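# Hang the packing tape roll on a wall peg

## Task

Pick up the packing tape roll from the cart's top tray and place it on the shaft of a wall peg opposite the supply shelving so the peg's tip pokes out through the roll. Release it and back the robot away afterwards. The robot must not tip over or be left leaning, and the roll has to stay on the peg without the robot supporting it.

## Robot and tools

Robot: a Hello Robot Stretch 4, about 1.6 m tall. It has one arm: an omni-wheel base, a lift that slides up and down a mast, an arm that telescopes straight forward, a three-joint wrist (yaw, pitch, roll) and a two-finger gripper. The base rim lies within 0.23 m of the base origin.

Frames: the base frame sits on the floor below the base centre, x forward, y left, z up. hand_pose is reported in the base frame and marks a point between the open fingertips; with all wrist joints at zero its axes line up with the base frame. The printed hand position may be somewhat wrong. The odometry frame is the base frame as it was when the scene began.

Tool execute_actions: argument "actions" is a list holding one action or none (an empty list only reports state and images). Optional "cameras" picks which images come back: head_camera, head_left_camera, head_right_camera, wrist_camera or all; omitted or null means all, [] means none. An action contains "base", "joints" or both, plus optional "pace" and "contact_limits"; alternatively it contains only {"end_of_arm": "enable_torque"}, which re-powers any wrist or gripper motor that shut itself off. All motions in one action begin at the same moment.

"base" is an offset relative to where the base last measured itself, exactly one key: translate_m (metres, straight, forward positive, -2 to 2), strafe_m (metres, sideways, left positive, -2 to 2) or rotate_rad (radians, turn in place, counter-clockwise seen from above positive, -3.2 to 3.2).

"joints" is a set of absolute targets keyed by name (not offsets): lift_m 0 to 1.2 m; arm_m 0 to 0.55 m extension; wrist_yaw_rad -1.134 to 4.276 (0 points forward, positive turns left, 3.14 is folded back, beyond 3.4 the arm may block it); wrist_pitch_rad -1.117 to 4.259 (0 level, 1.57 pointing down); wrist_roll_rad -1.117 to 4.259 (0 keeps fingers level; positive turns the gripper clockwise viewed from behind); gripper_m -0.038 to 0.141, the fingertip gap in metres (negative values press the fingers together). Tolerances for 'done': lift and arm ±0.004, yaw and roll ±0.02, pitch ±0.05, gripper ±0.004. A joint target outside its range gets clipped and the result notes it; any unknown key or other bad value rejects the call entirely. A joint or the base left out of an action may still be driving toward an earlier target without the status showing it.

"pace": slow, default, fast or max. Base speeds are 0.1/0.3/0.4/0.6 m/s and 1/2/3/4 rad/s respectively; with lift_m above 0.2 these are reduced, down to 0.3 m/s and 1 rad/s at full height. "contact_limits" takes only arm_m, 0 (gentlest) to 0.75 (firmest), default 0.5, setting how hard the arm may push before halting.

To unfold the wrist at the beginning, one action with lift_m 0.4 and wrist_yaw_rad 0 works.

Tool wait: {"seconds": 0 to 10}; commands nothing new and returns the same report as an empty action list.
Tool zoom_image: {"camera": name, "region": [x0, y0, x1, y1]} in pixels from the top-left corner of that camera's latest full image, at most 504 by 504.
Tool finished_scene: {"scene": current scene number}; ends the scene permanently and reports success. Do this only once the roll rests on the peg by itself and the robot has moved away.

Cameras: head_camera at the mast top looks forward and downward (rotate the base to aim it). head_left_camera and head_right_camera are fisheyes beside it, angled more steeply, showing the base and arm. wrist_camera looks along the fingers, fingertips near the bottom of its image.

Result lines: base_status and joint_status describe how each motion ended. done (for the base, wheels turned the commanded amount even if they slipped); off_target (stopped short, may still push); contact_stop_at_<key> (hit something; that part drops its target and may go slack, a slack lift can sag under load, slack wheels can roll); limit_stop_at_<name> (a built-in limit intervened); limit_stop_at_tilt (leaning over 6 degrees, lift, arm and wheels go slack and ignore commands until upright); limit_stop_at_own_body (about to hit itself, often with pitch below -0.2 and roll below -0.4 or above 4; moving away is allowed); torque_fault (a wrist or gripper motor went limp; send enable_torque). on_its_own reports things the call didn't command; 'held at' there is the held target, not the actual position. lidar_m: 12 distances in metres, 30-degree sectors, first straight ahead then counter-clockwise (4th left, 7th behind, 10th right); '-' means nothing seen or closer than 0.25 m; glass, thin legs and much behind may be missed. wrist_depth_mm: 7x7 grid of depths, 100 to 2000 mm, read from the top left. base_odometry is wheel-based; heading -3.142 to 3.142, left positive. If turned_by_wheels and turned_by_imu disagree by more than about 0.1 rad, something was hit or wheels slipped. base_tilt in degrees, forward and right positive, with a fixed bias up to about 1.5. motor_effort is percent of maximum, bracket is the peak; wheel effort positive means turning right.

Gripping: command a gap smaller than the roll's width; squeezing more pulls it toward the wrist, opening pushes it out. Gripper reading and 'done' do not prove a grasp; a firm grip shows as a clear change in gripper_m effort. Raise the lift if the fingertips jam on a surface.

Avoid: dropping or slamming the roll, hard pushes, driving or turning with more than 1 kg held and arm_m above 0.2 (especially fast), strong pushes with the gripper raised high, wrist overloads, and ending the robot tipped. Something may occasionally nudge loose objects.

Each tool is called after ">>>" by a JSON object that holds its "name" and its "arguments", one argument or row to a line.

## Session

>>> {"name": "execute_actions", "arguments": {
  "actions": []
}}

Scene clock: 0.00 s.
base_odometry: x=+0.000 y=+0.000 heading=+0.000 (m, m, rad; odometry frame)
turned_by_wheels: +0.000 (rad since the last result)
turned_by_imu: +0.000 (rad since the last result)
base_tilt: forward=+0.2 right=+0.3 (deg)
lidar_m: 2.43 1.79 1.25 1.68 1.69 1.87 1.91 2.20 1.73 1.97 2.54 2.29
base_status: not commanded
joint_positions: lift_m=+0.271 arm_m=-0.002 wrist_yaw_rad=+3.153 wrist_pitch_rad=-0.018 wrist_roll_rad=+0.016 gripper_m=+0.057
joint_status: not commanded
motor_effort: lift_m=+19 arm_m=+0 wrist_yaw_rad=+1 wrist_pitch_rad=-4 wrist_roll_rad=+1 gripper_m=-5 wheel_0=+0 wheel_1=+0 wheel_2=+0 (%)
hand_pose: x=-0.1201 y=+0.0842 z=+0.4539 quat_wxyz=(-0.006, +0.009, +0.008, +1.000) (m; base frame)
wrist_depth_mm: - 138 - - - - - / - 135 - - - - - / - 124 176 - - - - / 107 138 227 - - - - / 219 - - - - - - / 1708 1863 196 1756 200 1576 1464 / 1160 1138 1160 111 1098 1025 1042
pictures: head_camera, head_left_camera, head_right_camera, wrist_camera
Images, in order (width x height): head_camera 420x560, head_left_camera 420x672, head_right_camera 420x672, wrist_camera 616x392.

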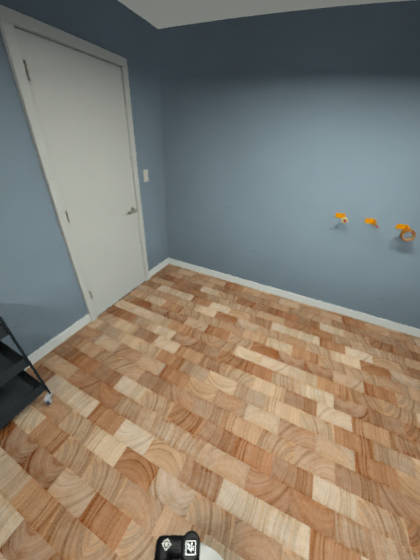

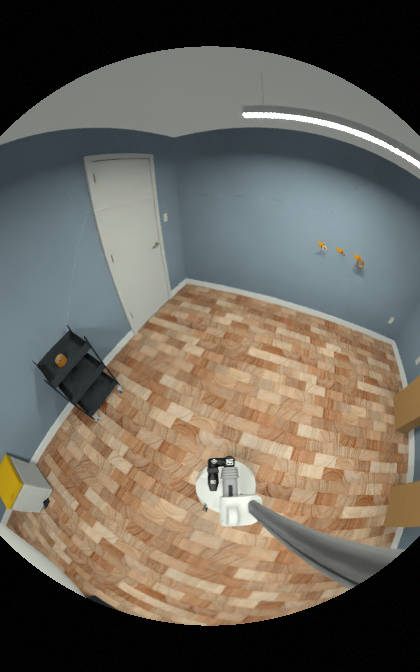

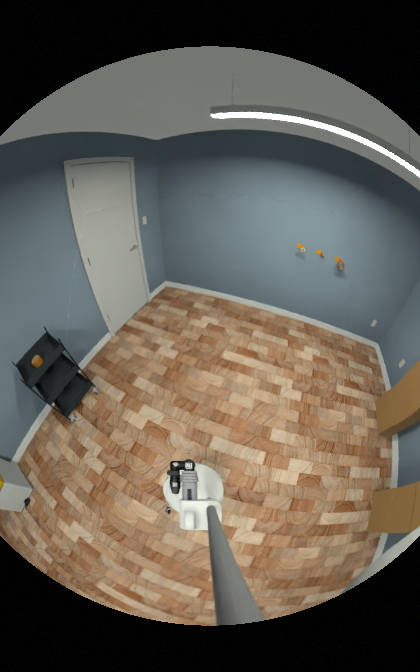

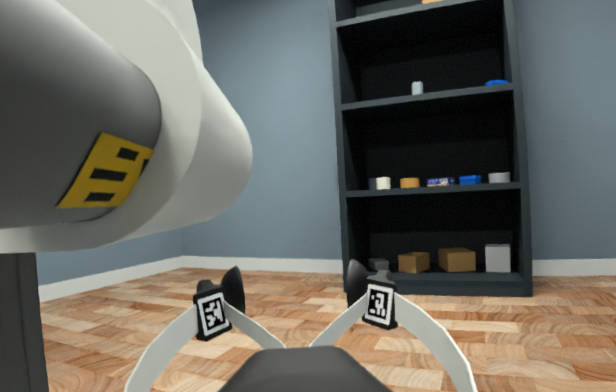

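>>> {"name": "zoom_image", "arguments": {
  "camera": "head_camera",
  "region": [310, 190, 420, 260]
}}

>>> {"name": "zoom_image", "arguments": {
  "camera": "head_left_camera",
  "region": [10, 300, 150, 440]
}}

Region (310, 190, 420, 260) of head_camera's 420x560 image, scaled by 4.582, with more detail than that image has; it fills the top 321 rows of this view, and the rest is white.

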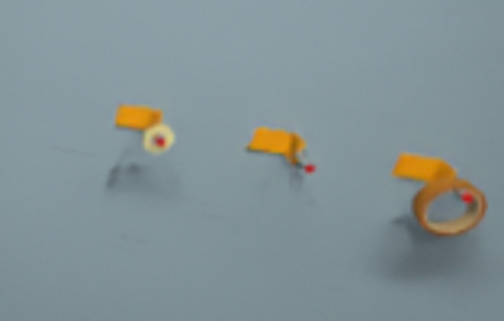

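Region (10, 300, 150, 440) of head_left_camera's 420x672 image, scaled by 3.600, with more detail than that image has.

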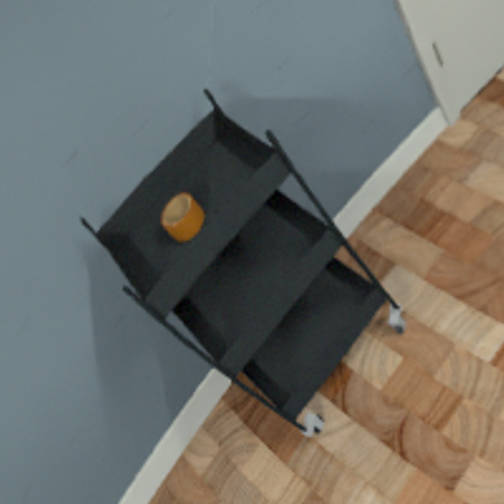

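>>> {"name": "execute_actions", "arguments": {
  "actions": [
    {"base": {"rotate_rad": 1.10}, "joints": {"lift_m": 0.62, "wrist_yaw_rad": 0}, "pace": "fast"}
  ]
}}

Scene clock: 21.43 s.
base_odometry: x=+0.000 y=+0.000 heading=+1.100 (m, m, rad; odometry frame)
turned_by_wheels: +1.100 (rad since the last result)
turned_by_imu: +1.111 (rad since the last result)
base_tilt: forward=+0.2 right=+0.2 (deg)
lidar_m: 1.26 1.65 1.76 1.84 1.91 2.17 1.75 1.97 2.37 2.27 2.43 1.75
base_status: done
joint_positions: lift_m=+0.620 arm_m=-0.002 wrist_yaw_rad=+0.001 wrist_pitch_rad=-0.018 wrist_roll_rad=+0.016 gripper_m=+0.057
joint_status: all done
motor_effort: lift_m=+22(26) arm_m=-1(0) wrist_yaw_rad=+0(6) wrist_pitch_rad=-5(7) wrist_roll_rad=+1(1) gripper_m=-2(2) wheel_0=+1(8) wheel_1=+2(4) wheel_2=+2(7) (%)
hand_pose: x=+0.4578 y=-0.0872 z=+0.8031 quat_wxyz=(+1.000, +0.008, -0.009, +0.000) (m; base frame)
wrist_depth_mm: 1397 1397 1430 1430 1499 1464 1537 / 1397 1430 1430 1464 1499 1499 1537 / 1397 1397 1430 1499 1430 1499 1537 / 1397 1430 1397 1430 1464 1499 1499 / 1336 1430 1430 1229 1499 1537 1537 / 1366 1397 196 1397 199 1464 1499 / 1366 1397 1430 111 1537 1499 1499
pictures: head_camera, head_left_camera, head_right_camera, wrist_camera
Images, in order (width x height): head_camera 420x560, head_left_camera 420x672, head_right_camera 420x672, wrist_camera 616x392.

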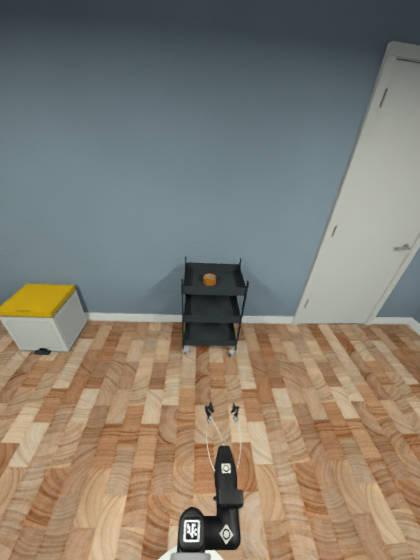

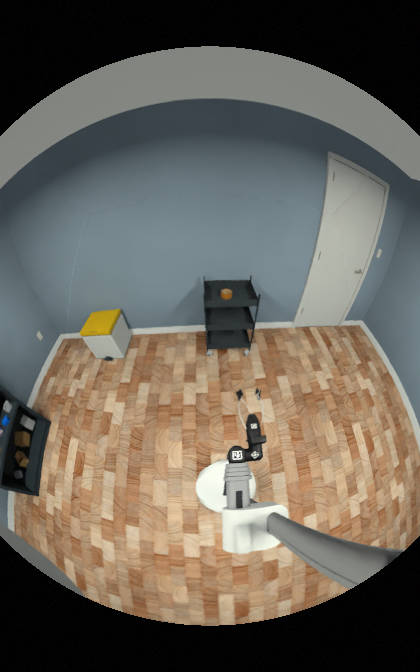

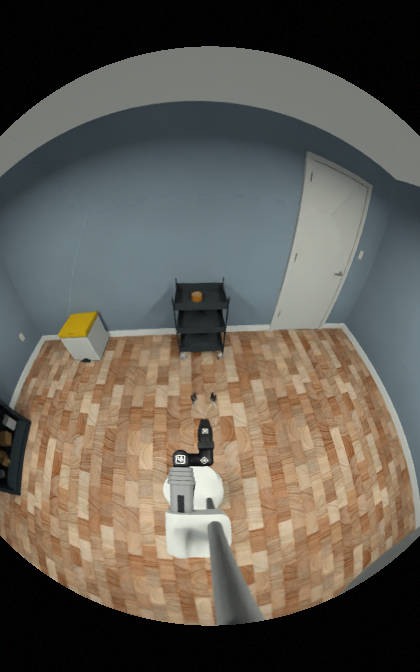

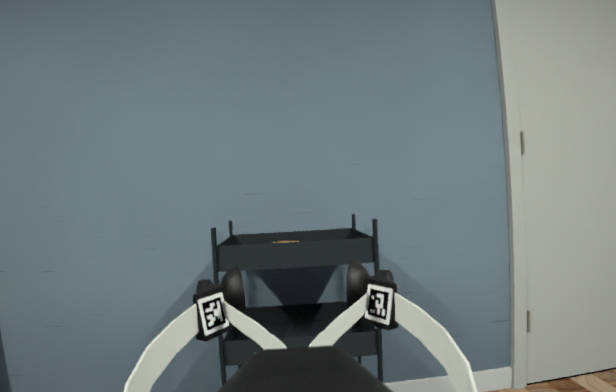

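>>> {"name": "execute_actions", "arguments": {
  "actions": [
    {"base": {"translate_m": 0.85}, "joints": {"lift_m": 0.94, "wrist_pitch_rad": 1.57, "gripper_m": 0.141, "arm_m": 0.36}, "pace": "fast"}
  ]
}}

Scene clock: 33.60 s.
base_odometry: x=+0.385 y=+0.758 heading=+1.100 (m, m, rad; odometry frame)
turned_by_wheels: +0.000 (rad since the last result)
turned_by_imu: -0.001 (rad since the last result)
base_tilt: forward=+0.2 right=+0.2 (deg)
lidar_m: 0.41 0.42 1.15 1.50 1.95 3.08 2.61 2.75 2.47 2.35 1.22 0.42
base_status: done
joint_positions: lift_m=+0.940 arm_m=+0.359 wrist_yaw_rad=+0.000 wrist_pitch_rad=+1.570 wrist_roll_rad=+0.016 gripper_m=+0.141
joint_status: all done
motor_effort: lift_m=+21(22) arm_m=+7(8) wrist_yaw_rad=+1(0) wrist_pitch_rad=+1(5) wrist_roll_rad=+1(0) gripper_m=+2(5) wheel_0=-1(7) wheel_1=-1(3) wheel_2=+1(10) (%)
hand_pose: x=+0.5300 y=-0.0874 z=+0.8296 quat_wxyz=(+0.707, +0.006, +0.707, -0.006) (m; base frame)
wrist_depth_mm: 340 370 387 389 397 394 715 / 368 384 384 389 394 397 1042 / 368 387 387 392 392 397 1078 / 362 382 387 392 394 399 1078 / 357 387 387 397 397 377 1078 / 368 213 387 394 389 357 1098 / 351 345 368 111 368 1060 320
pictures: head_camera, head_left_camera, head_right_camera, wrist_camera
Images, in order (width x height): head_camera 420x560, head_left_camera 420x672, head_right_camera 420x672, wrist_camera 616x392.

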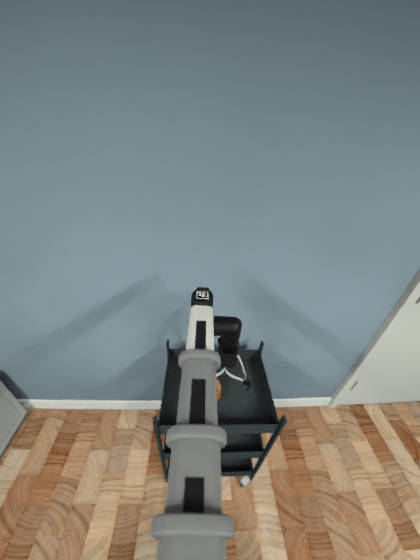

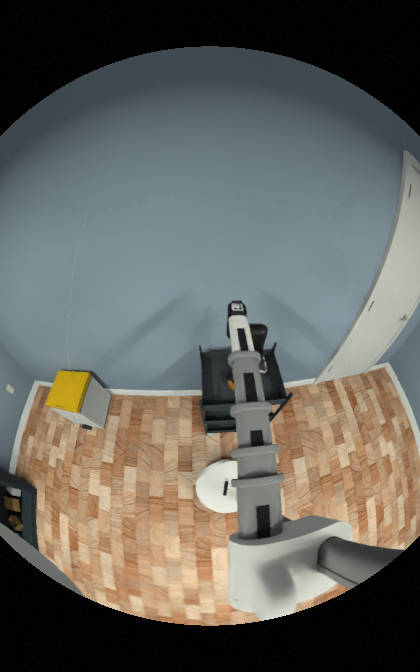

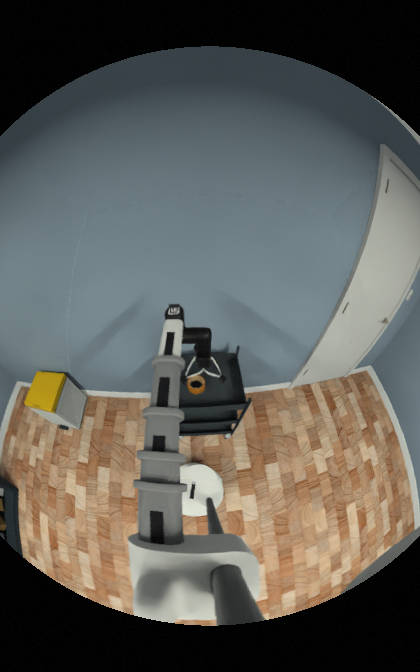

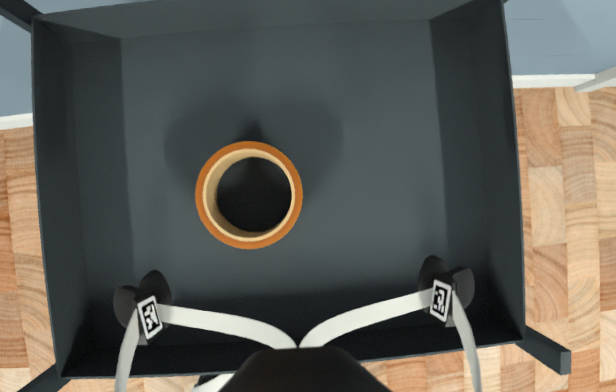

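>>> {"name": "execute_actions", "arguments": {
  "actions": [
    {"base": {"strafe_m": 0.035}, "joints": {"arm_m": 0.41, "lift_m": 0.855}}
  ],
  "cameras": ["wrist_camera"]
}}

Scene clock: 54.80 s.
base_odometry: x=+0.354 y=+0.774 heading=+1.100 (m, m, rad; odometry frame)
turned_by_wheels: +0.000 (rad since the last result)
turned_by_imu: +0.001 (rad since the last result)
base_tilt: forward=+0.2 right=+0.2 (deg)
lidar_m: 0.40 0.83 1.14 1.49 1.94 3.09 2.60 2.75 2.49 2.39 1.23 0.43
base_status: done
joint_positions: lift_m=+0.855 arm_m=+0.409 wrist_yaw_rad=+0.000 wrist_pitch_rad=+1.570 wrist_roll_rad=+0.016 gripper_m=+0.141
joint_status: all done
motor_effort: lift_m=+17(14) arm_m=+7(8) wrist_yaw_rad=+1(1) wrist_pitch_rad=+0(1) wrist_roll_rad=+0(1) gripper_m=+0(1) wheel_0=+1(7) wheel_1=+0(7) wheel_2=+1(0) (%)
hand_pose: x=+0.5799 y=-0.0874 z=+0.7449 quat_wxyz=(+0.707, +0.006, +0.707, -0.006) (m; base frame)
wrist_depth_mm: 253 262 279 291 300 301 304 / 294 300 303 306 309 312 314 / 293 300 303 307 309 314 317 / 290 301 304 306 310 314 315 / 283 300 303 306 309 312 315 / 277 212 282 266 309 315 315 / 271 303 306 111 312 314 317
pictures: wrist_camera
Images, in order (width x height): wrist_camera 616x392.

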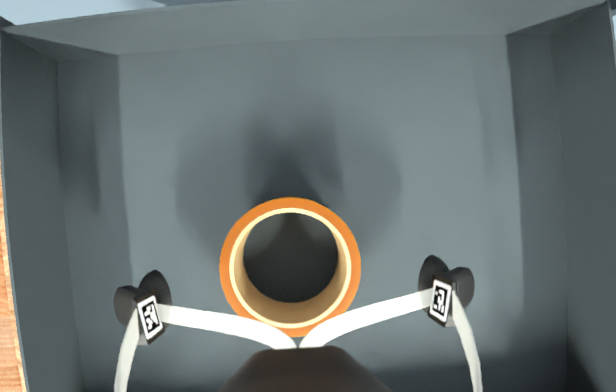

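>>> {"name": "execute_actions", "arguments": {
  "actions": [
    {"joints": {"arm_m": 0.413, "lift_m": 0.799, "gripper_m": 0.115}}
  ],
  "cameras": ["wrist_camera"]
}}

Scene clock: 64.30 s.
base_odometry: x=+0.354 y=+0.774 heading=+1.100 (m, m, rad; odometry frame)
turned_by_wheels: +0.000 (rad since the last result)
turned_by_imu: +0.001 (rad since the last result)
base_tilt: forward=+0.2 right=+0.2 (deg)
lidar_m: 0.41 0.85 1.15 1.50 1.91 3.09 2.60 2.76 2.51 2.39 1.24 0.43
base_status: not commanded
joint_positions: lift_m=+0.799 arm_m=+0.412 wrist_yaw_rad=+0.000 wrist_pitch_rad=+1.570 wrist_roll_rad=+0.016 gripper_m=+0.115
joint_status: all done
motor_effort: lift_m=+16(15) arm_m=+7(8) wrist_yaw_rad=+2(1) wrist_pitch_rad=-1(1) wrist_roll_rad=+1(1) gripper_m=-3(4) wheel_0=+0(0) wheel_1=+0(0) wheel_2=+1(1) (%)
hand_pose: x=+0.5829 y=-0.0874 z=+0.6889 quat_wxyz=(+0.707, +0.006, +0.707, -0.006) (m; base frame)
wrist_depth_mm: 242 244 247 249 253 255 256 / 242 245 248 250 253 255 257 / 243 245 247 251 253 256 256 / 244 246 247 251 254 255 258 / 244 247 247 251 252 256 259 / 245 245 204 253 203 257 259 / 245 248 249 111 256 258 259
pictures: wrist_camera
Images, in order (width x height): wrist_camera 616x392.

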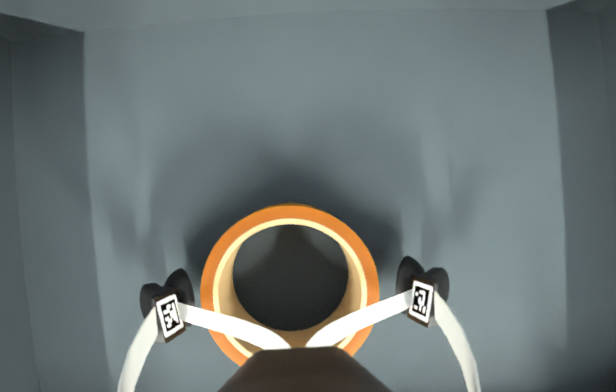

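The gripper is in a good position, so I'll close it.

>>> {"name": "execute_actions", "arguments": {
  "actions": [
    {"joints": {"gripper_m": 0.045}}
  ],
  "cameras": ["wrist_camera"]
}}

Scene clock: 68.20 s.
base_odometry: x=+0.354 y=+0.774 heading=+1.100 (m, m, rad; odometry frame)
turned_by_wheels: +0.000 (rad since the last result)
turned_by_imu: +0.001 (rad since the last result)
base_tilt: forward=+0.2 right=+0.3 (deg)
lidar_m: 0.40 0.85 1.15 1.51 1.90 3.09 2.59 2.76 2.53 2.38 1.22 0.44
base_status: not commanded
joint_positions: lift_m=+0.799 arm_m=+0.412 wrist_yaw_rad=+0.000 wrist_pitch_rad=+1.570 wrist_roll_rad=+0.016 gripper_m=+0.045
joint_status: all done
motor_effort: lift_m=+16(17) arm_m=+7(7) wrist_yaw_rad=+1(1) wrist_pitch_rad=-1(2) wrist_roll_rad=-1(1) gripper_m=-19(17) wheel_0=+0(0) wheel_1=+0(0) wheel_2=+1(1) (%)
hand_pose: x=+0.5829 y=-0.0874 z=+0.6889 quat_wxyz=(+0.707, +0.006, +0.707, -0.006) (m; base frame)
wrist_depth_mm: 243 244 246 250 251 254 256 / 244 246 247 250 253 255 256 / 244 246 247 250 253 255 257 / 245 246 248 251 253 256 256 / 244 246 248 251 254 256 258 / 244 246 203 251 189 256 259 / 246 247 249 111 256 257 259
pictures: wrist_camera
Images, in order (width x height): wrist_camera 616x392.

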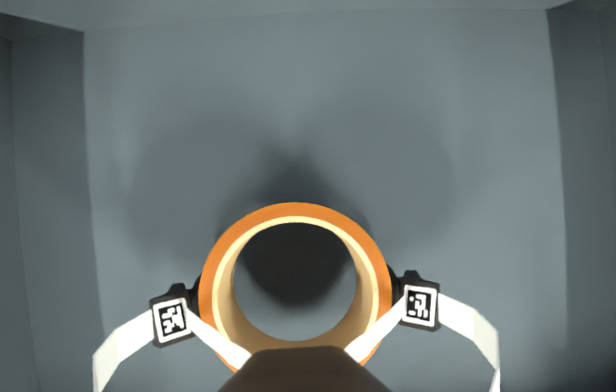

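>>> {"name": "execute_actions", "arguments": {
  "actions": [
    {"joints": {"lift_m": 0.94, "arm_m": 0.335}, "pace": "fast"}
  ],
  "cameras": ["wrist_camera"]
}}

Scene clock: 113.60 s.
base_odometry: x=+0.354 y=+0.774 heading=+1.100 (m, m, rad; odometry frame)
turned_by_wheels: +0.000 (rad since the last result)
turned_by_imu: +0.001 (rad since the last result)
base_tilt: forward=+0.2 right=+0.2 (deg)
lidar_m: 0.41 0.84 1.14 1.49 1.92 3.09 2.60 2.73 2.50 2.38 1.25 0.45
base_status: not commanded
joint_positions: lift_m=+0.940 arm_m=+0.336 wrist_yaw_rad=+0.000 wrist_pitch_rad=+1.570 wrist_roll_rad=+0.016 gripper_m=+0.045
joint_status: all done
motor_effort: lift_m=+22(24) arm_m=-7(7) wrist_yaw_rad=+1(0) wrist_pitch_rad=-1(1) wrist_roll_rad=+0(1) gripper_m=-19(19) wheel_0=+0(0) wheel_1=+0(0) wheel_2=+1(1) (%)
hand_pose: x=+0.5074 y=-0.0874 z=+0.8295 quat_wxyz=(+0.707, +0.006, +0.707, -0.006) (m; base frame)
wrist_depth_mm: 539 382 384 389 392 394 707 / 676 382 387 389 392 397 946 / 1008 384 389 392 394 397 1078 / 1025 384 387 392 397 399 1078 / 991 384 387 392 394 402 1078 / 1025 347 203 392 189 366 373 / 1025 320 340 111 1078 1078 1078
pictures: wrist_camera
Images, in order (width x height): wrist_camera 616x392.

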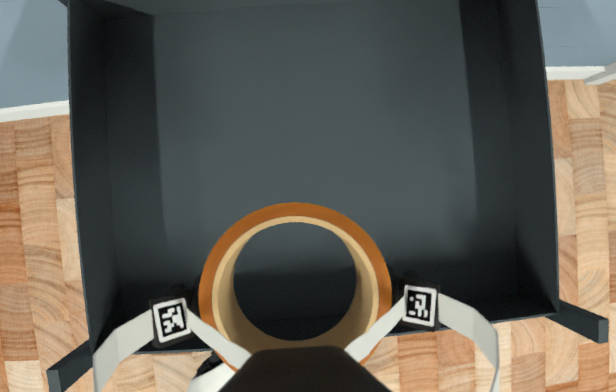

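>>> {"name": "execute_actions", "arguments": {
  "actions": [
    {"base": {"rotate_rad": -0.726}, "joints": {"arm_m": 0.15, "wrist_pitch_rad": 0.0}}
  ]
}}

Scene clock: 134.63 s.
base_odometry: x=+0.354 y=+0.774 heading=+0.374 (m, m, rad; odometry frame)
turned_by_wheels: -0.726 (rad since the last result)
turned_by_imu: -0.731 (rad since the last result)
base_tilt: forward=+0.3 right=+0.2 (deg)
lidar_m: 0.47 0.42 0.41 0.98 1.15 1.94 2.24 2.59 2.62 2.72 2.38 1.60
base_status: done
joint_positions: lift_m=+0.940 arm_m=+0.151 wrist_yaw_rad=+0.000 wrist_pitch_rad=+0.003 wrist_roll_rad=+0.016 gripper_m=+0.045
joint_status: all done
motor_effort: lift_m=+21(22) arm_m=-7(6) wrist_yaw_rad=+2(0) wrist_pitch_rad=-9(17) wrist_roll_rad=+2(3) gripper_m=-16(18) wheel_0=+1(4) wheel_1=+0(5) wheel_2=-2(6) (%)
hand_pose: x=+0.6106 y=-0.0875 z=+1.1170 quat_wxyz=(+1.000, +0.008, +0.002, +0.000) (m; base frame)
wrist_depth_mm: 525 603 741 917 1182 1808 1661 / 525 597 715 891 1118 1756 1661 / 525 609 732 891 1160 1808 1756 / 525 603 723 831 1138 1708 1756 / 512 597 668 866 1138 1708 1661 / 517 564 203 854 190 1537 1756 / 512 549 654 111 1118 1576 1808
pictures: head_camera, head_left_camera, head_right_camera, wrist_camera
Images, in order (width x height): head_camera 420x560, head_left_camera 420x672, head_right_camera 420x672, wrist_camera 616x392.

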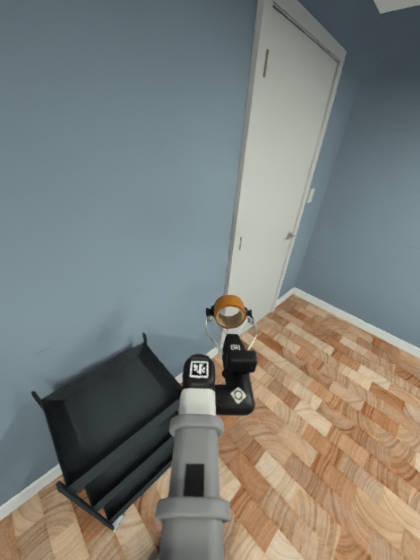

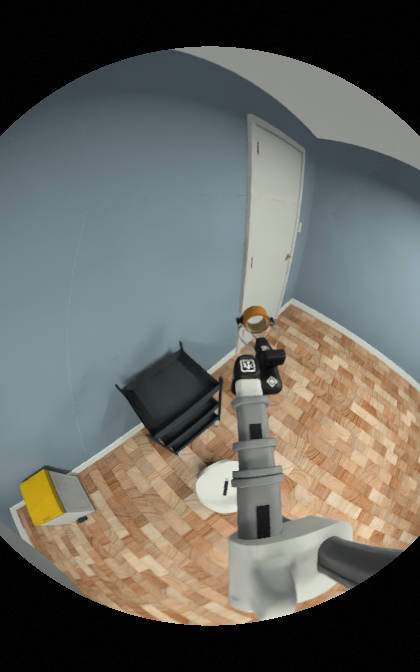

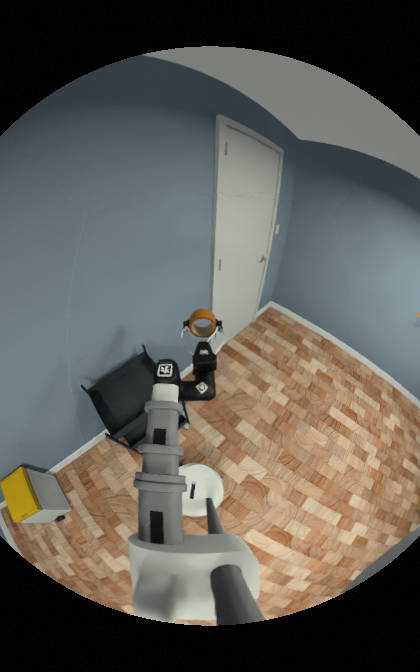

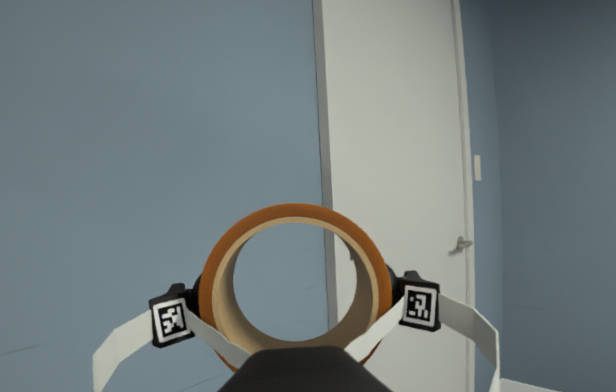

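>>> {"name": "execute_actions", "arguments": {
  "actions": [
    {"base": {"strafe_m": -1.82}, "joints": {"lift_m": 0.78}, "pace": "fast"}
  ]
}}

Scene clock: 144.73 s.
base_odometry: x=+1.019 y=-0.920 heading=+0.374 (m, m, rad; odometry frame)
turned_by_wheels: +0.000 (rad since the last result)
turned_by_imu: +0.003 (rad since the last result)
base_tilt: forward=+0.1 right=+0.3 (deg)
lidar_m: 1.28 2.05 1.91 1.98 3.17 3.18 1.74 1.34 1.65 1.25 0.89 0.94
base_status: done
joint_positions: lift_m=+0.780 arm_m=+0.151 wrist_yaw_rad=+0.000 wrist_pitch_rad=+0.003 wrist_roll_rad=+0.016 gripper_m=+0.045
joint_status: all done
motor_effort: lift_m=+18(21) arm_m=-7(7) wrist_yaw_rad=+2(3) wrist_pitch_rad=-9(9) wrist_roll_rad=+2(1) gripper_m=-20(16) wheel_0=+1(9) wheel_1=+1(7) wheel_2=-1(1) (%)
hand_pose: x=+0.6106 y=-0.0874 z=+0.9574 quat_wxyz=(+1.000, +0.008, +0.002, +0.000) (m; base frame)
wrist_depth_mm: 1537 1756 1308 1042 842 707 627 / 1537 1756 1308 1060 854 715 634 / 1576 1708 1336 1060 866 723 634 / 1537 1756 1366 1008 878 732 647 / 1618 1756 1255 1060 831 741 640 / 1499 1708 203 1078 189 707 647 / 1537 1661 1397 111 854 741 647
pictures: head_camera, head_left_camera, head_right_camera, wrist_camera
Images, in order (width x height): head_camera 420x560, head_left_camera 420x672, head_right_camera 420x672, wrist_camera 616x392.

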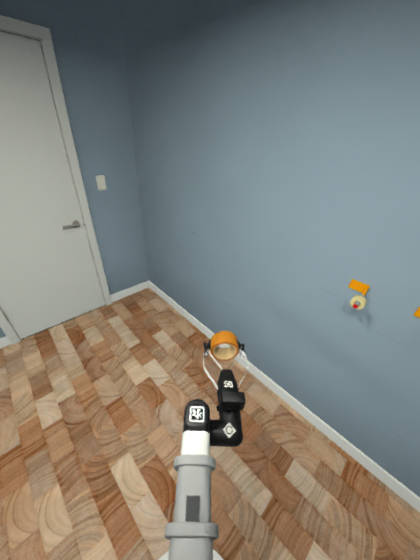

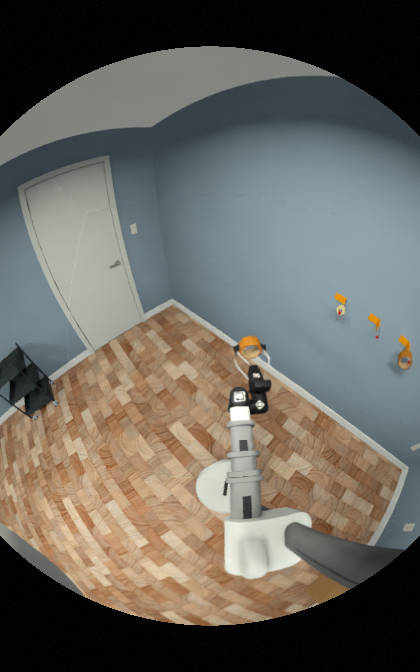

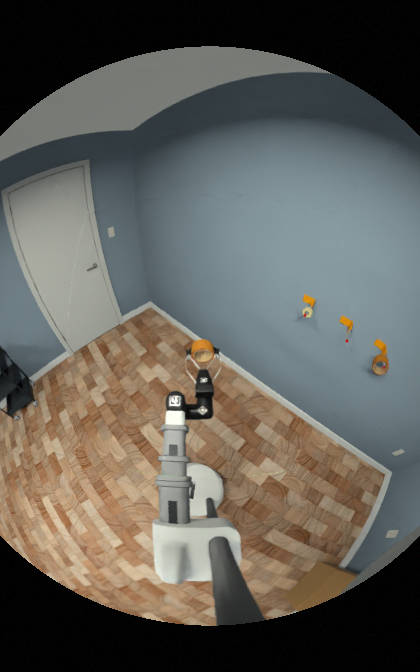

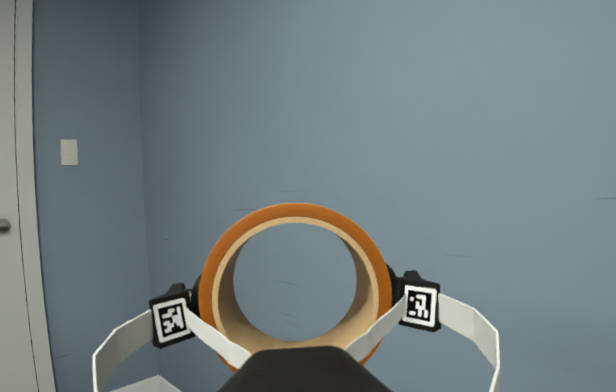

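>>> {"name": "execute_actions", "arguments": {
  "actions": [
    {"base": {"rotate_rad": -0.80}, "joints": {"arm_m": 0.26}}
  ]
}}

Scene clock: 153.30 s.
base_odometry: x=+1.019 y=-0.920 heading=-0.426 (m, m, rad; odometry frame)
turned_by_wheels: -0.800 (rad since the last result)
turned_by_imu: -0.806 (rad since the last result)
base_tilt: forward=+0.2 right=+0.3 (deg)
lidar_m: 0.92 1.13 1.56 2.06 1.94 2.95 3.25 1.89 1.41 1.34 1.53 1.00
base_status: done
joint_positions: lift_m=+0.780 arm_m=+0.259 wrist_yaw_rad=+0.000 wrist_pitch_rad=+0.003 wrist_roll_rad=+0.016 gripper_m=+0.045
joint_status: all done
motor_effort: lift_m=+18(17) arm_m=+7(8) wrist_yaw_rad=+2(1) wrist_pitch_rad=-9(8) wrist_roll_rad=-2(3) gripper_m=-18(19) wheel_0=-1(5) wheel_1=-1(9) wheel_2=+0(7) (%)
hand_pose: x=+0.7181 y=-0.0875 z=+0.9574 quat_wxyz=(+1.000, +0.008, +0.002, +0.000) (m; base frame)
wrist_depth_mm: 585 591 597 597 603 603 603 / 580 597 597 597 603 603 615 / 585 591 597 603 603 609 554 / 591 591 597 597 609 609 615 / 597 597 597 597 609 615 615 / 603 603 203 603 189 615 621 / 597 597 603 111 609 609 621
pictures: head_camera, head_left_camera, head_right_camera, wrist_camera
Images, in order (width x height): head_camera 420x560, head_left_camera 420x672, head_right_camera 420x672, wrist_camera 616x392.

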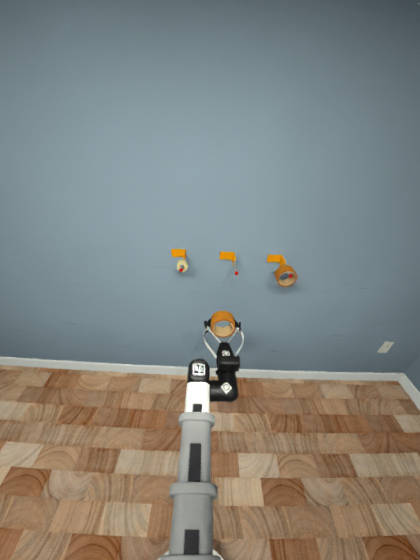

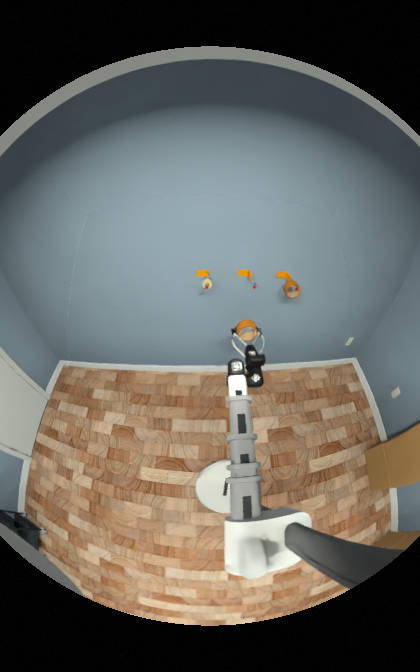

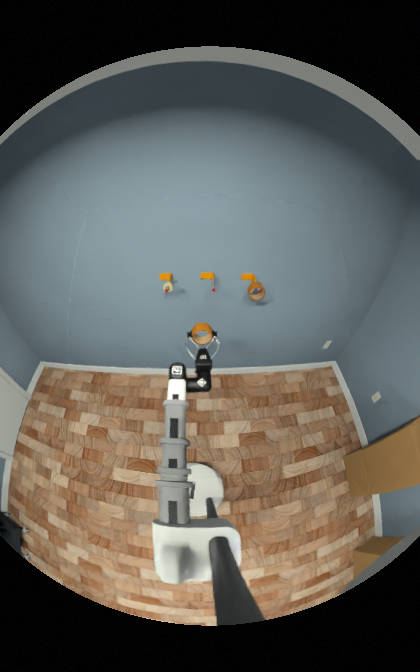

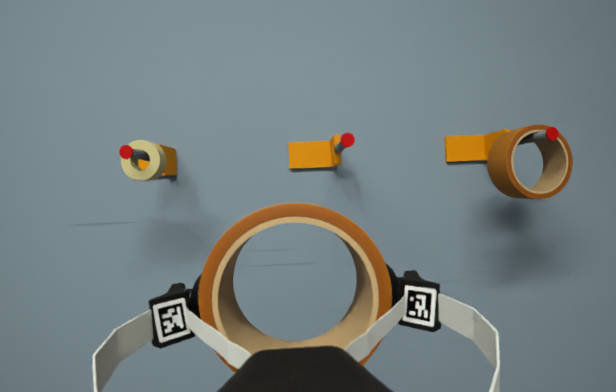

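>>> {"name": "execute_actions", "arguments": {
  "actions": [
    {"base": {"strafe_m": -0.064}, "joints": {"arm_m": 0.41, "lift_m": 0.872}, "contact_limits": {"arm_m": 0.2}}
  ],
  "cameras": ["head_camera", "wrist_camera"]
}}

Scene clock: 167.20 s.
base_odometry: x=+0.993 y=-0.979 heading=-0.426 (m, m, rad; odometry frame)
turned_by_wheels: +0.000 (rad since the last result)
turned_by_imu: +0.001 (rad since the last result)
base_tilt: forward=+0.3 right=+0.2 (deg)
lidar_m: 0.95 1.13 1.57 2.11 2.00 2.96 3.47 1.82 1.32 1.28 1.53 0.98
base_status: done
joint_positions: lift_m=+0.872 arm_m=+0.409 wrist_yaw_rad=+0.000 wrist_pitch_rad=+0.003 wrist_roll_rad=+0.016 gripper_m=+0.045
joint_status: all done
motor_effort: lift_m=+23(21) arm_m=+7(8) wrist_yaw_rad=+2(3) wrist_pitch_rad=-9(9) wrist_roll_rad=+3(1) gripper_m=-19(17) wheel_0=+0(8) wheel_1=+1(7) wheel_2=+0(0) (%)
contact_limits: arm_m 0.2
hand_pose: x=+0.8681 y=-0.0874 z=+1.0491 quat_wxyz=(+1.000, +0.008, +0.002, +0.000) (m; base frame)
wrist_depth_mm: 439 442 442 449 452 455 455 / 439 442 445 449 452 455 459 / 442 445 449 449 452 459 459 / 442 449 449 452 455 459 455 / 392 445 452 452 452 459 462 / 445 445 203 452 189 462 466 / 449 449 455 111 459 462 466
pictures: head_camera, wrist_camera
Images, in order (width x height): head_camera 420x560, wrist_camera 616x392.

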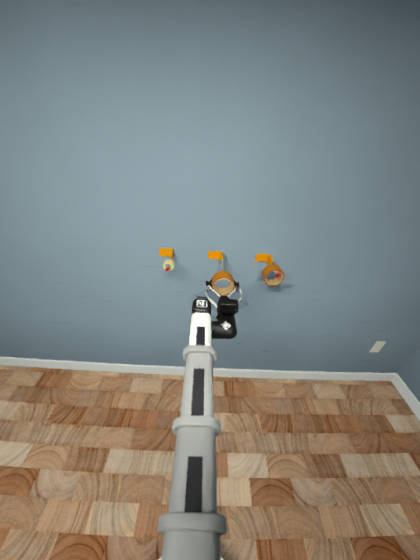

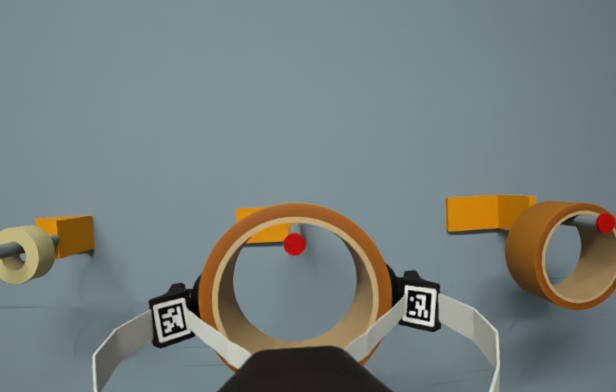

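>>> {"name": "execute_actions", "arguments": {
  "actions": [
    {"joints": {"arm_m": 0.528}, "contact_limits": {"arm_m": 0.2}}
  ],
  "cameras": ["head_camera", "wrist_camera"]
}}

Scene clock: 174.93 s.
base_odometry: x=+0.993 y=-0.979 heading=-0.426 (m, m, rad; odometry frame)
turned_by_wheels: +0.000 (rad since the last result)
turned_by_imu: +0.001 (rad since the last result)
base_tilt: forward=+0.2 right=+0.3 (deg)
lidar_m: 0.95 1.12 1.54 2.11 1.99 2.98 3.47 1.83 1.33 1.27 1.51 0.97
base_status: not commanded
joint_positions: lift_m=+0.872 arm_m=+0.527 wrist_yaw_rad=+0.000 wrist_pitch_rad=+0.003 wrist_roll_rad=+0.016 gripper_m=+0.045
joint_status: all done
motor_effort: lift_m=+22(23) arm_m=+7(7) wrist_yaw_rad=+1(1) wrist_pitch_rad=-7(9) wrist_roll_rad=+1(2) gripper_m=-19(20) wheel_0=+0(1) wheel_1=+1(1) wheel_2=+1(1) (%)
contact_limits: arm_m 0.2
hand_pose: x=+0.9861 y=-0.0874 z=+1.0491 quat_wxyz=(+1.000, +0.008, +0.002, +0.000) (m; base frame)
wrist_depth_mm: 325 327 327 332 334 336 338 / 324 327 332 332 334 338 338 / 327 327 330 334 338 340 340 / 325 329 334 334 336 338 342 / 329 330 325 334 338 340 342 / 330 329 202 334 189 342 342 / 329 332 334 111 340 340 343
pictures: head_camera, wrist_camera
Images, in order (width x height): head_camera 420x560, wrist_camera 616x392.

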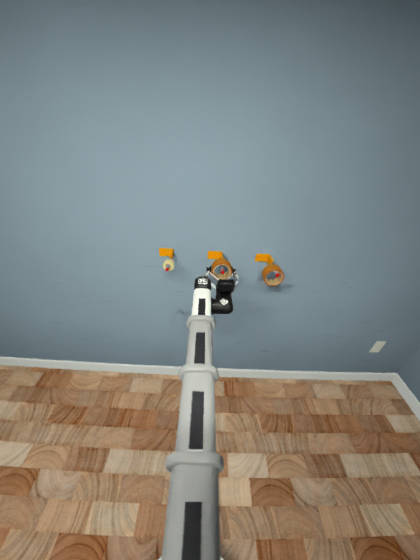

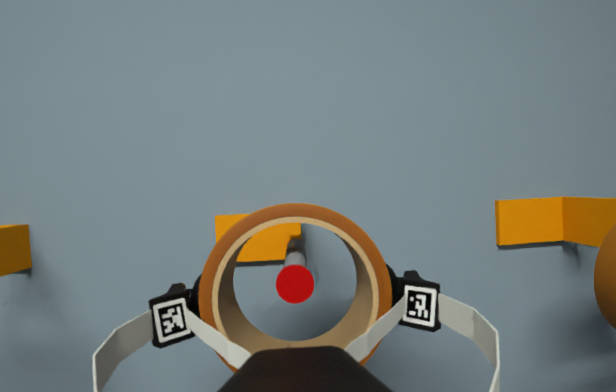

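>>> {"name": "zoom_image", "arguments": {
  "camera": "wrist_camera",
  "region": [190, 190, 410, 392]
}}

Region (190, 190, 410, 392) of wrist_camera's 616x392 image, scaled by 2.291; it fills the top 463 rows of this view, and the rest is white.

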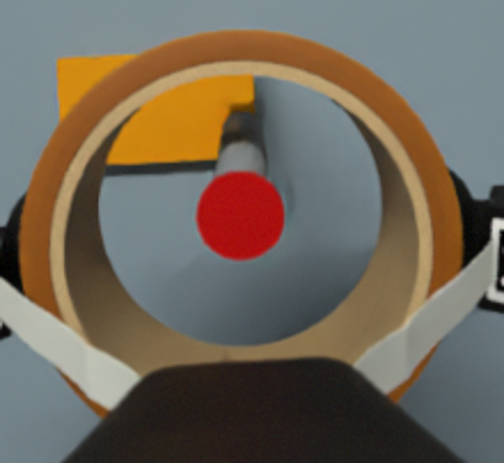

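>>> {"name": "execute_actions", "arguments": {
  "actions": [
    {"joints": {"lift_m": 0.856, "gripper_m": 0.125}}
  ],
  "cameras": ["head_camera", "wrist_camera"]
}}

Scene clock: 187.73 s.
base_odometry: x=+0.993 y=-0.979 heading=-0.426 (m, m, rad; odometry frame)
turned_by_wheels: +0.000 (rad since the last result)
turned_by_imu: +0.001 (rad since the last result)
base_tilt: forward=+0.3 right=+0.2 (deg)
lidar_m: 0.95 1.10 1.56 2.11 2.00 2.97 3.46 1.84 1.32 1.27 1.55 0.97
base_status: not commanded
joint_positions: lift_m=+0.856 arm_m=+0.527 wrist_yaw_rad=+0.000 wrist_pitch_rad=+0.002 wrist_roll_rad=+0.016 gripper_m=+0.125
joint_status: all done
motor_effort: lift_m=+17(21) arm_m=+7(7) wrist_yaw_rad=+1(2) wrist_pitch_rad=-8(9) wrist_roll_rad=+0(1) gripper_m=-1(17) wheel_0=+0(1) wheel_1=+1(1) wheel_2=+1(1) (%)
hand_pose: x=+0.9861 y=-0.0874 z=+1.0337 quat_wxyz=(+1.000, +0.008, +0.001, +0.000) (m; base frame)
wrist_depth_mm: 324 327 329 332 334 336 338 / 324 329 330 334 334 336 338 / 325 332 332 334 338 338 340 / 325 330 330 332 338 338 336 / 330 330 330 336 338 340 342 / 329 329 216 336 204 342 342 / 330 330 332 111 338 342 342
pictures: head_camera, wrist_camera
Images, in order (width x height): head_camera 420x560, wrist_camera 616x392.

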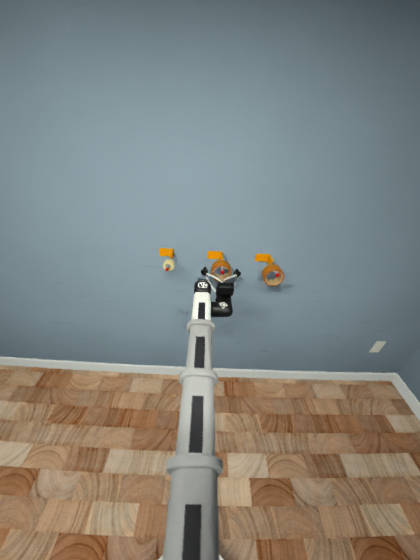

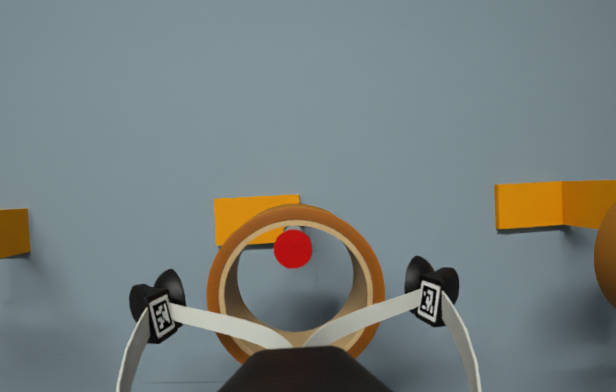

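The roll is released and hanging. I'll retract the arm to move clear.

>>> {"name": "execute_actions", "arguments": {
  "actions": [
    {"joints": {"arm_m": 0.07}, "pace": "fast"}
  ],
  "cameras": ["head_camera", "wrist_camera"]
}}

Scene clock: 192.13 s.
base_odometry: x=+0.993 y=-0.979 heading=-0.426 (m, m, rad; odometry frame)
turned_by_wheels: +0.000 (rad since the last result)
turned_by_imu: +0.001 (rad since the last result)
base_tilt: forward=+0.2 right=+0.2 (deg)
lidar_m: 0.93 1.12 1.55 2.13 1.98 2.99 3.47 1.84 1.35 1.28 1.54 0.95
base_status: not commanded
joint_positions: lift_m=+0.856 arm_m=+0.071 wrist_yaw_rad=+0.000 wrist_pitch_rad=+0.002 wrist_roll_rad=+0.016 gripper_m=+0.125
joint_status: all done
motor_effort: lift_m=+17(17) arm_m=-7(6) wrist_yaw_rad=+1(1) wrist_pitch_rad=-5(7) wrist_roll_rad=+0(1) gripper_m=+0(2) wheel_0=+0(0) wheel_1=+1(1) wheel_2=+1(1) (%)
hand_pose: x=+0.5306 y=-0.0874 z=+1.0338 quat_wxyz=(+1.000, +0.008, +0.001, +0.000) (m; base frame)
wrist_depth_mm: 778 778 778 788 788 778 788 / 778 768 778 778 798 798 798 / 778 778 778 788 788 798 798 / 768 788 778 788 798 788 809 / 768 778 778 798 798 809 788 / 768 788 778 788 798 809 809 / 768 778 788 111 809 798 809
pictures: head_camera, wrist_camera
Images, in order (width x height): head_camera 420x560, wrist_camera 616x392.

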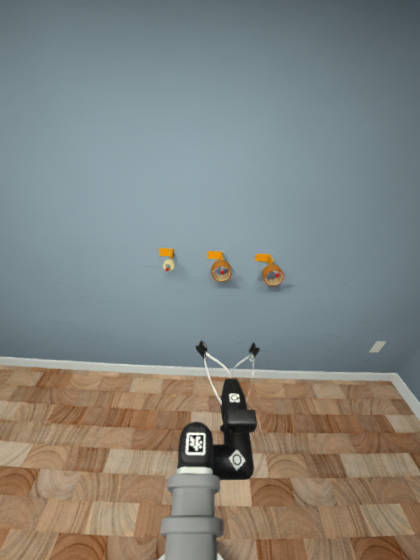

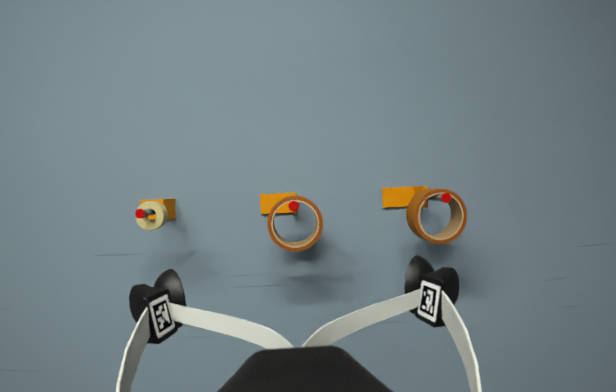

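>>> {"name": "finished_scene", "arguments": {
  "scene": 2
}}

The scene is finished: the task was done.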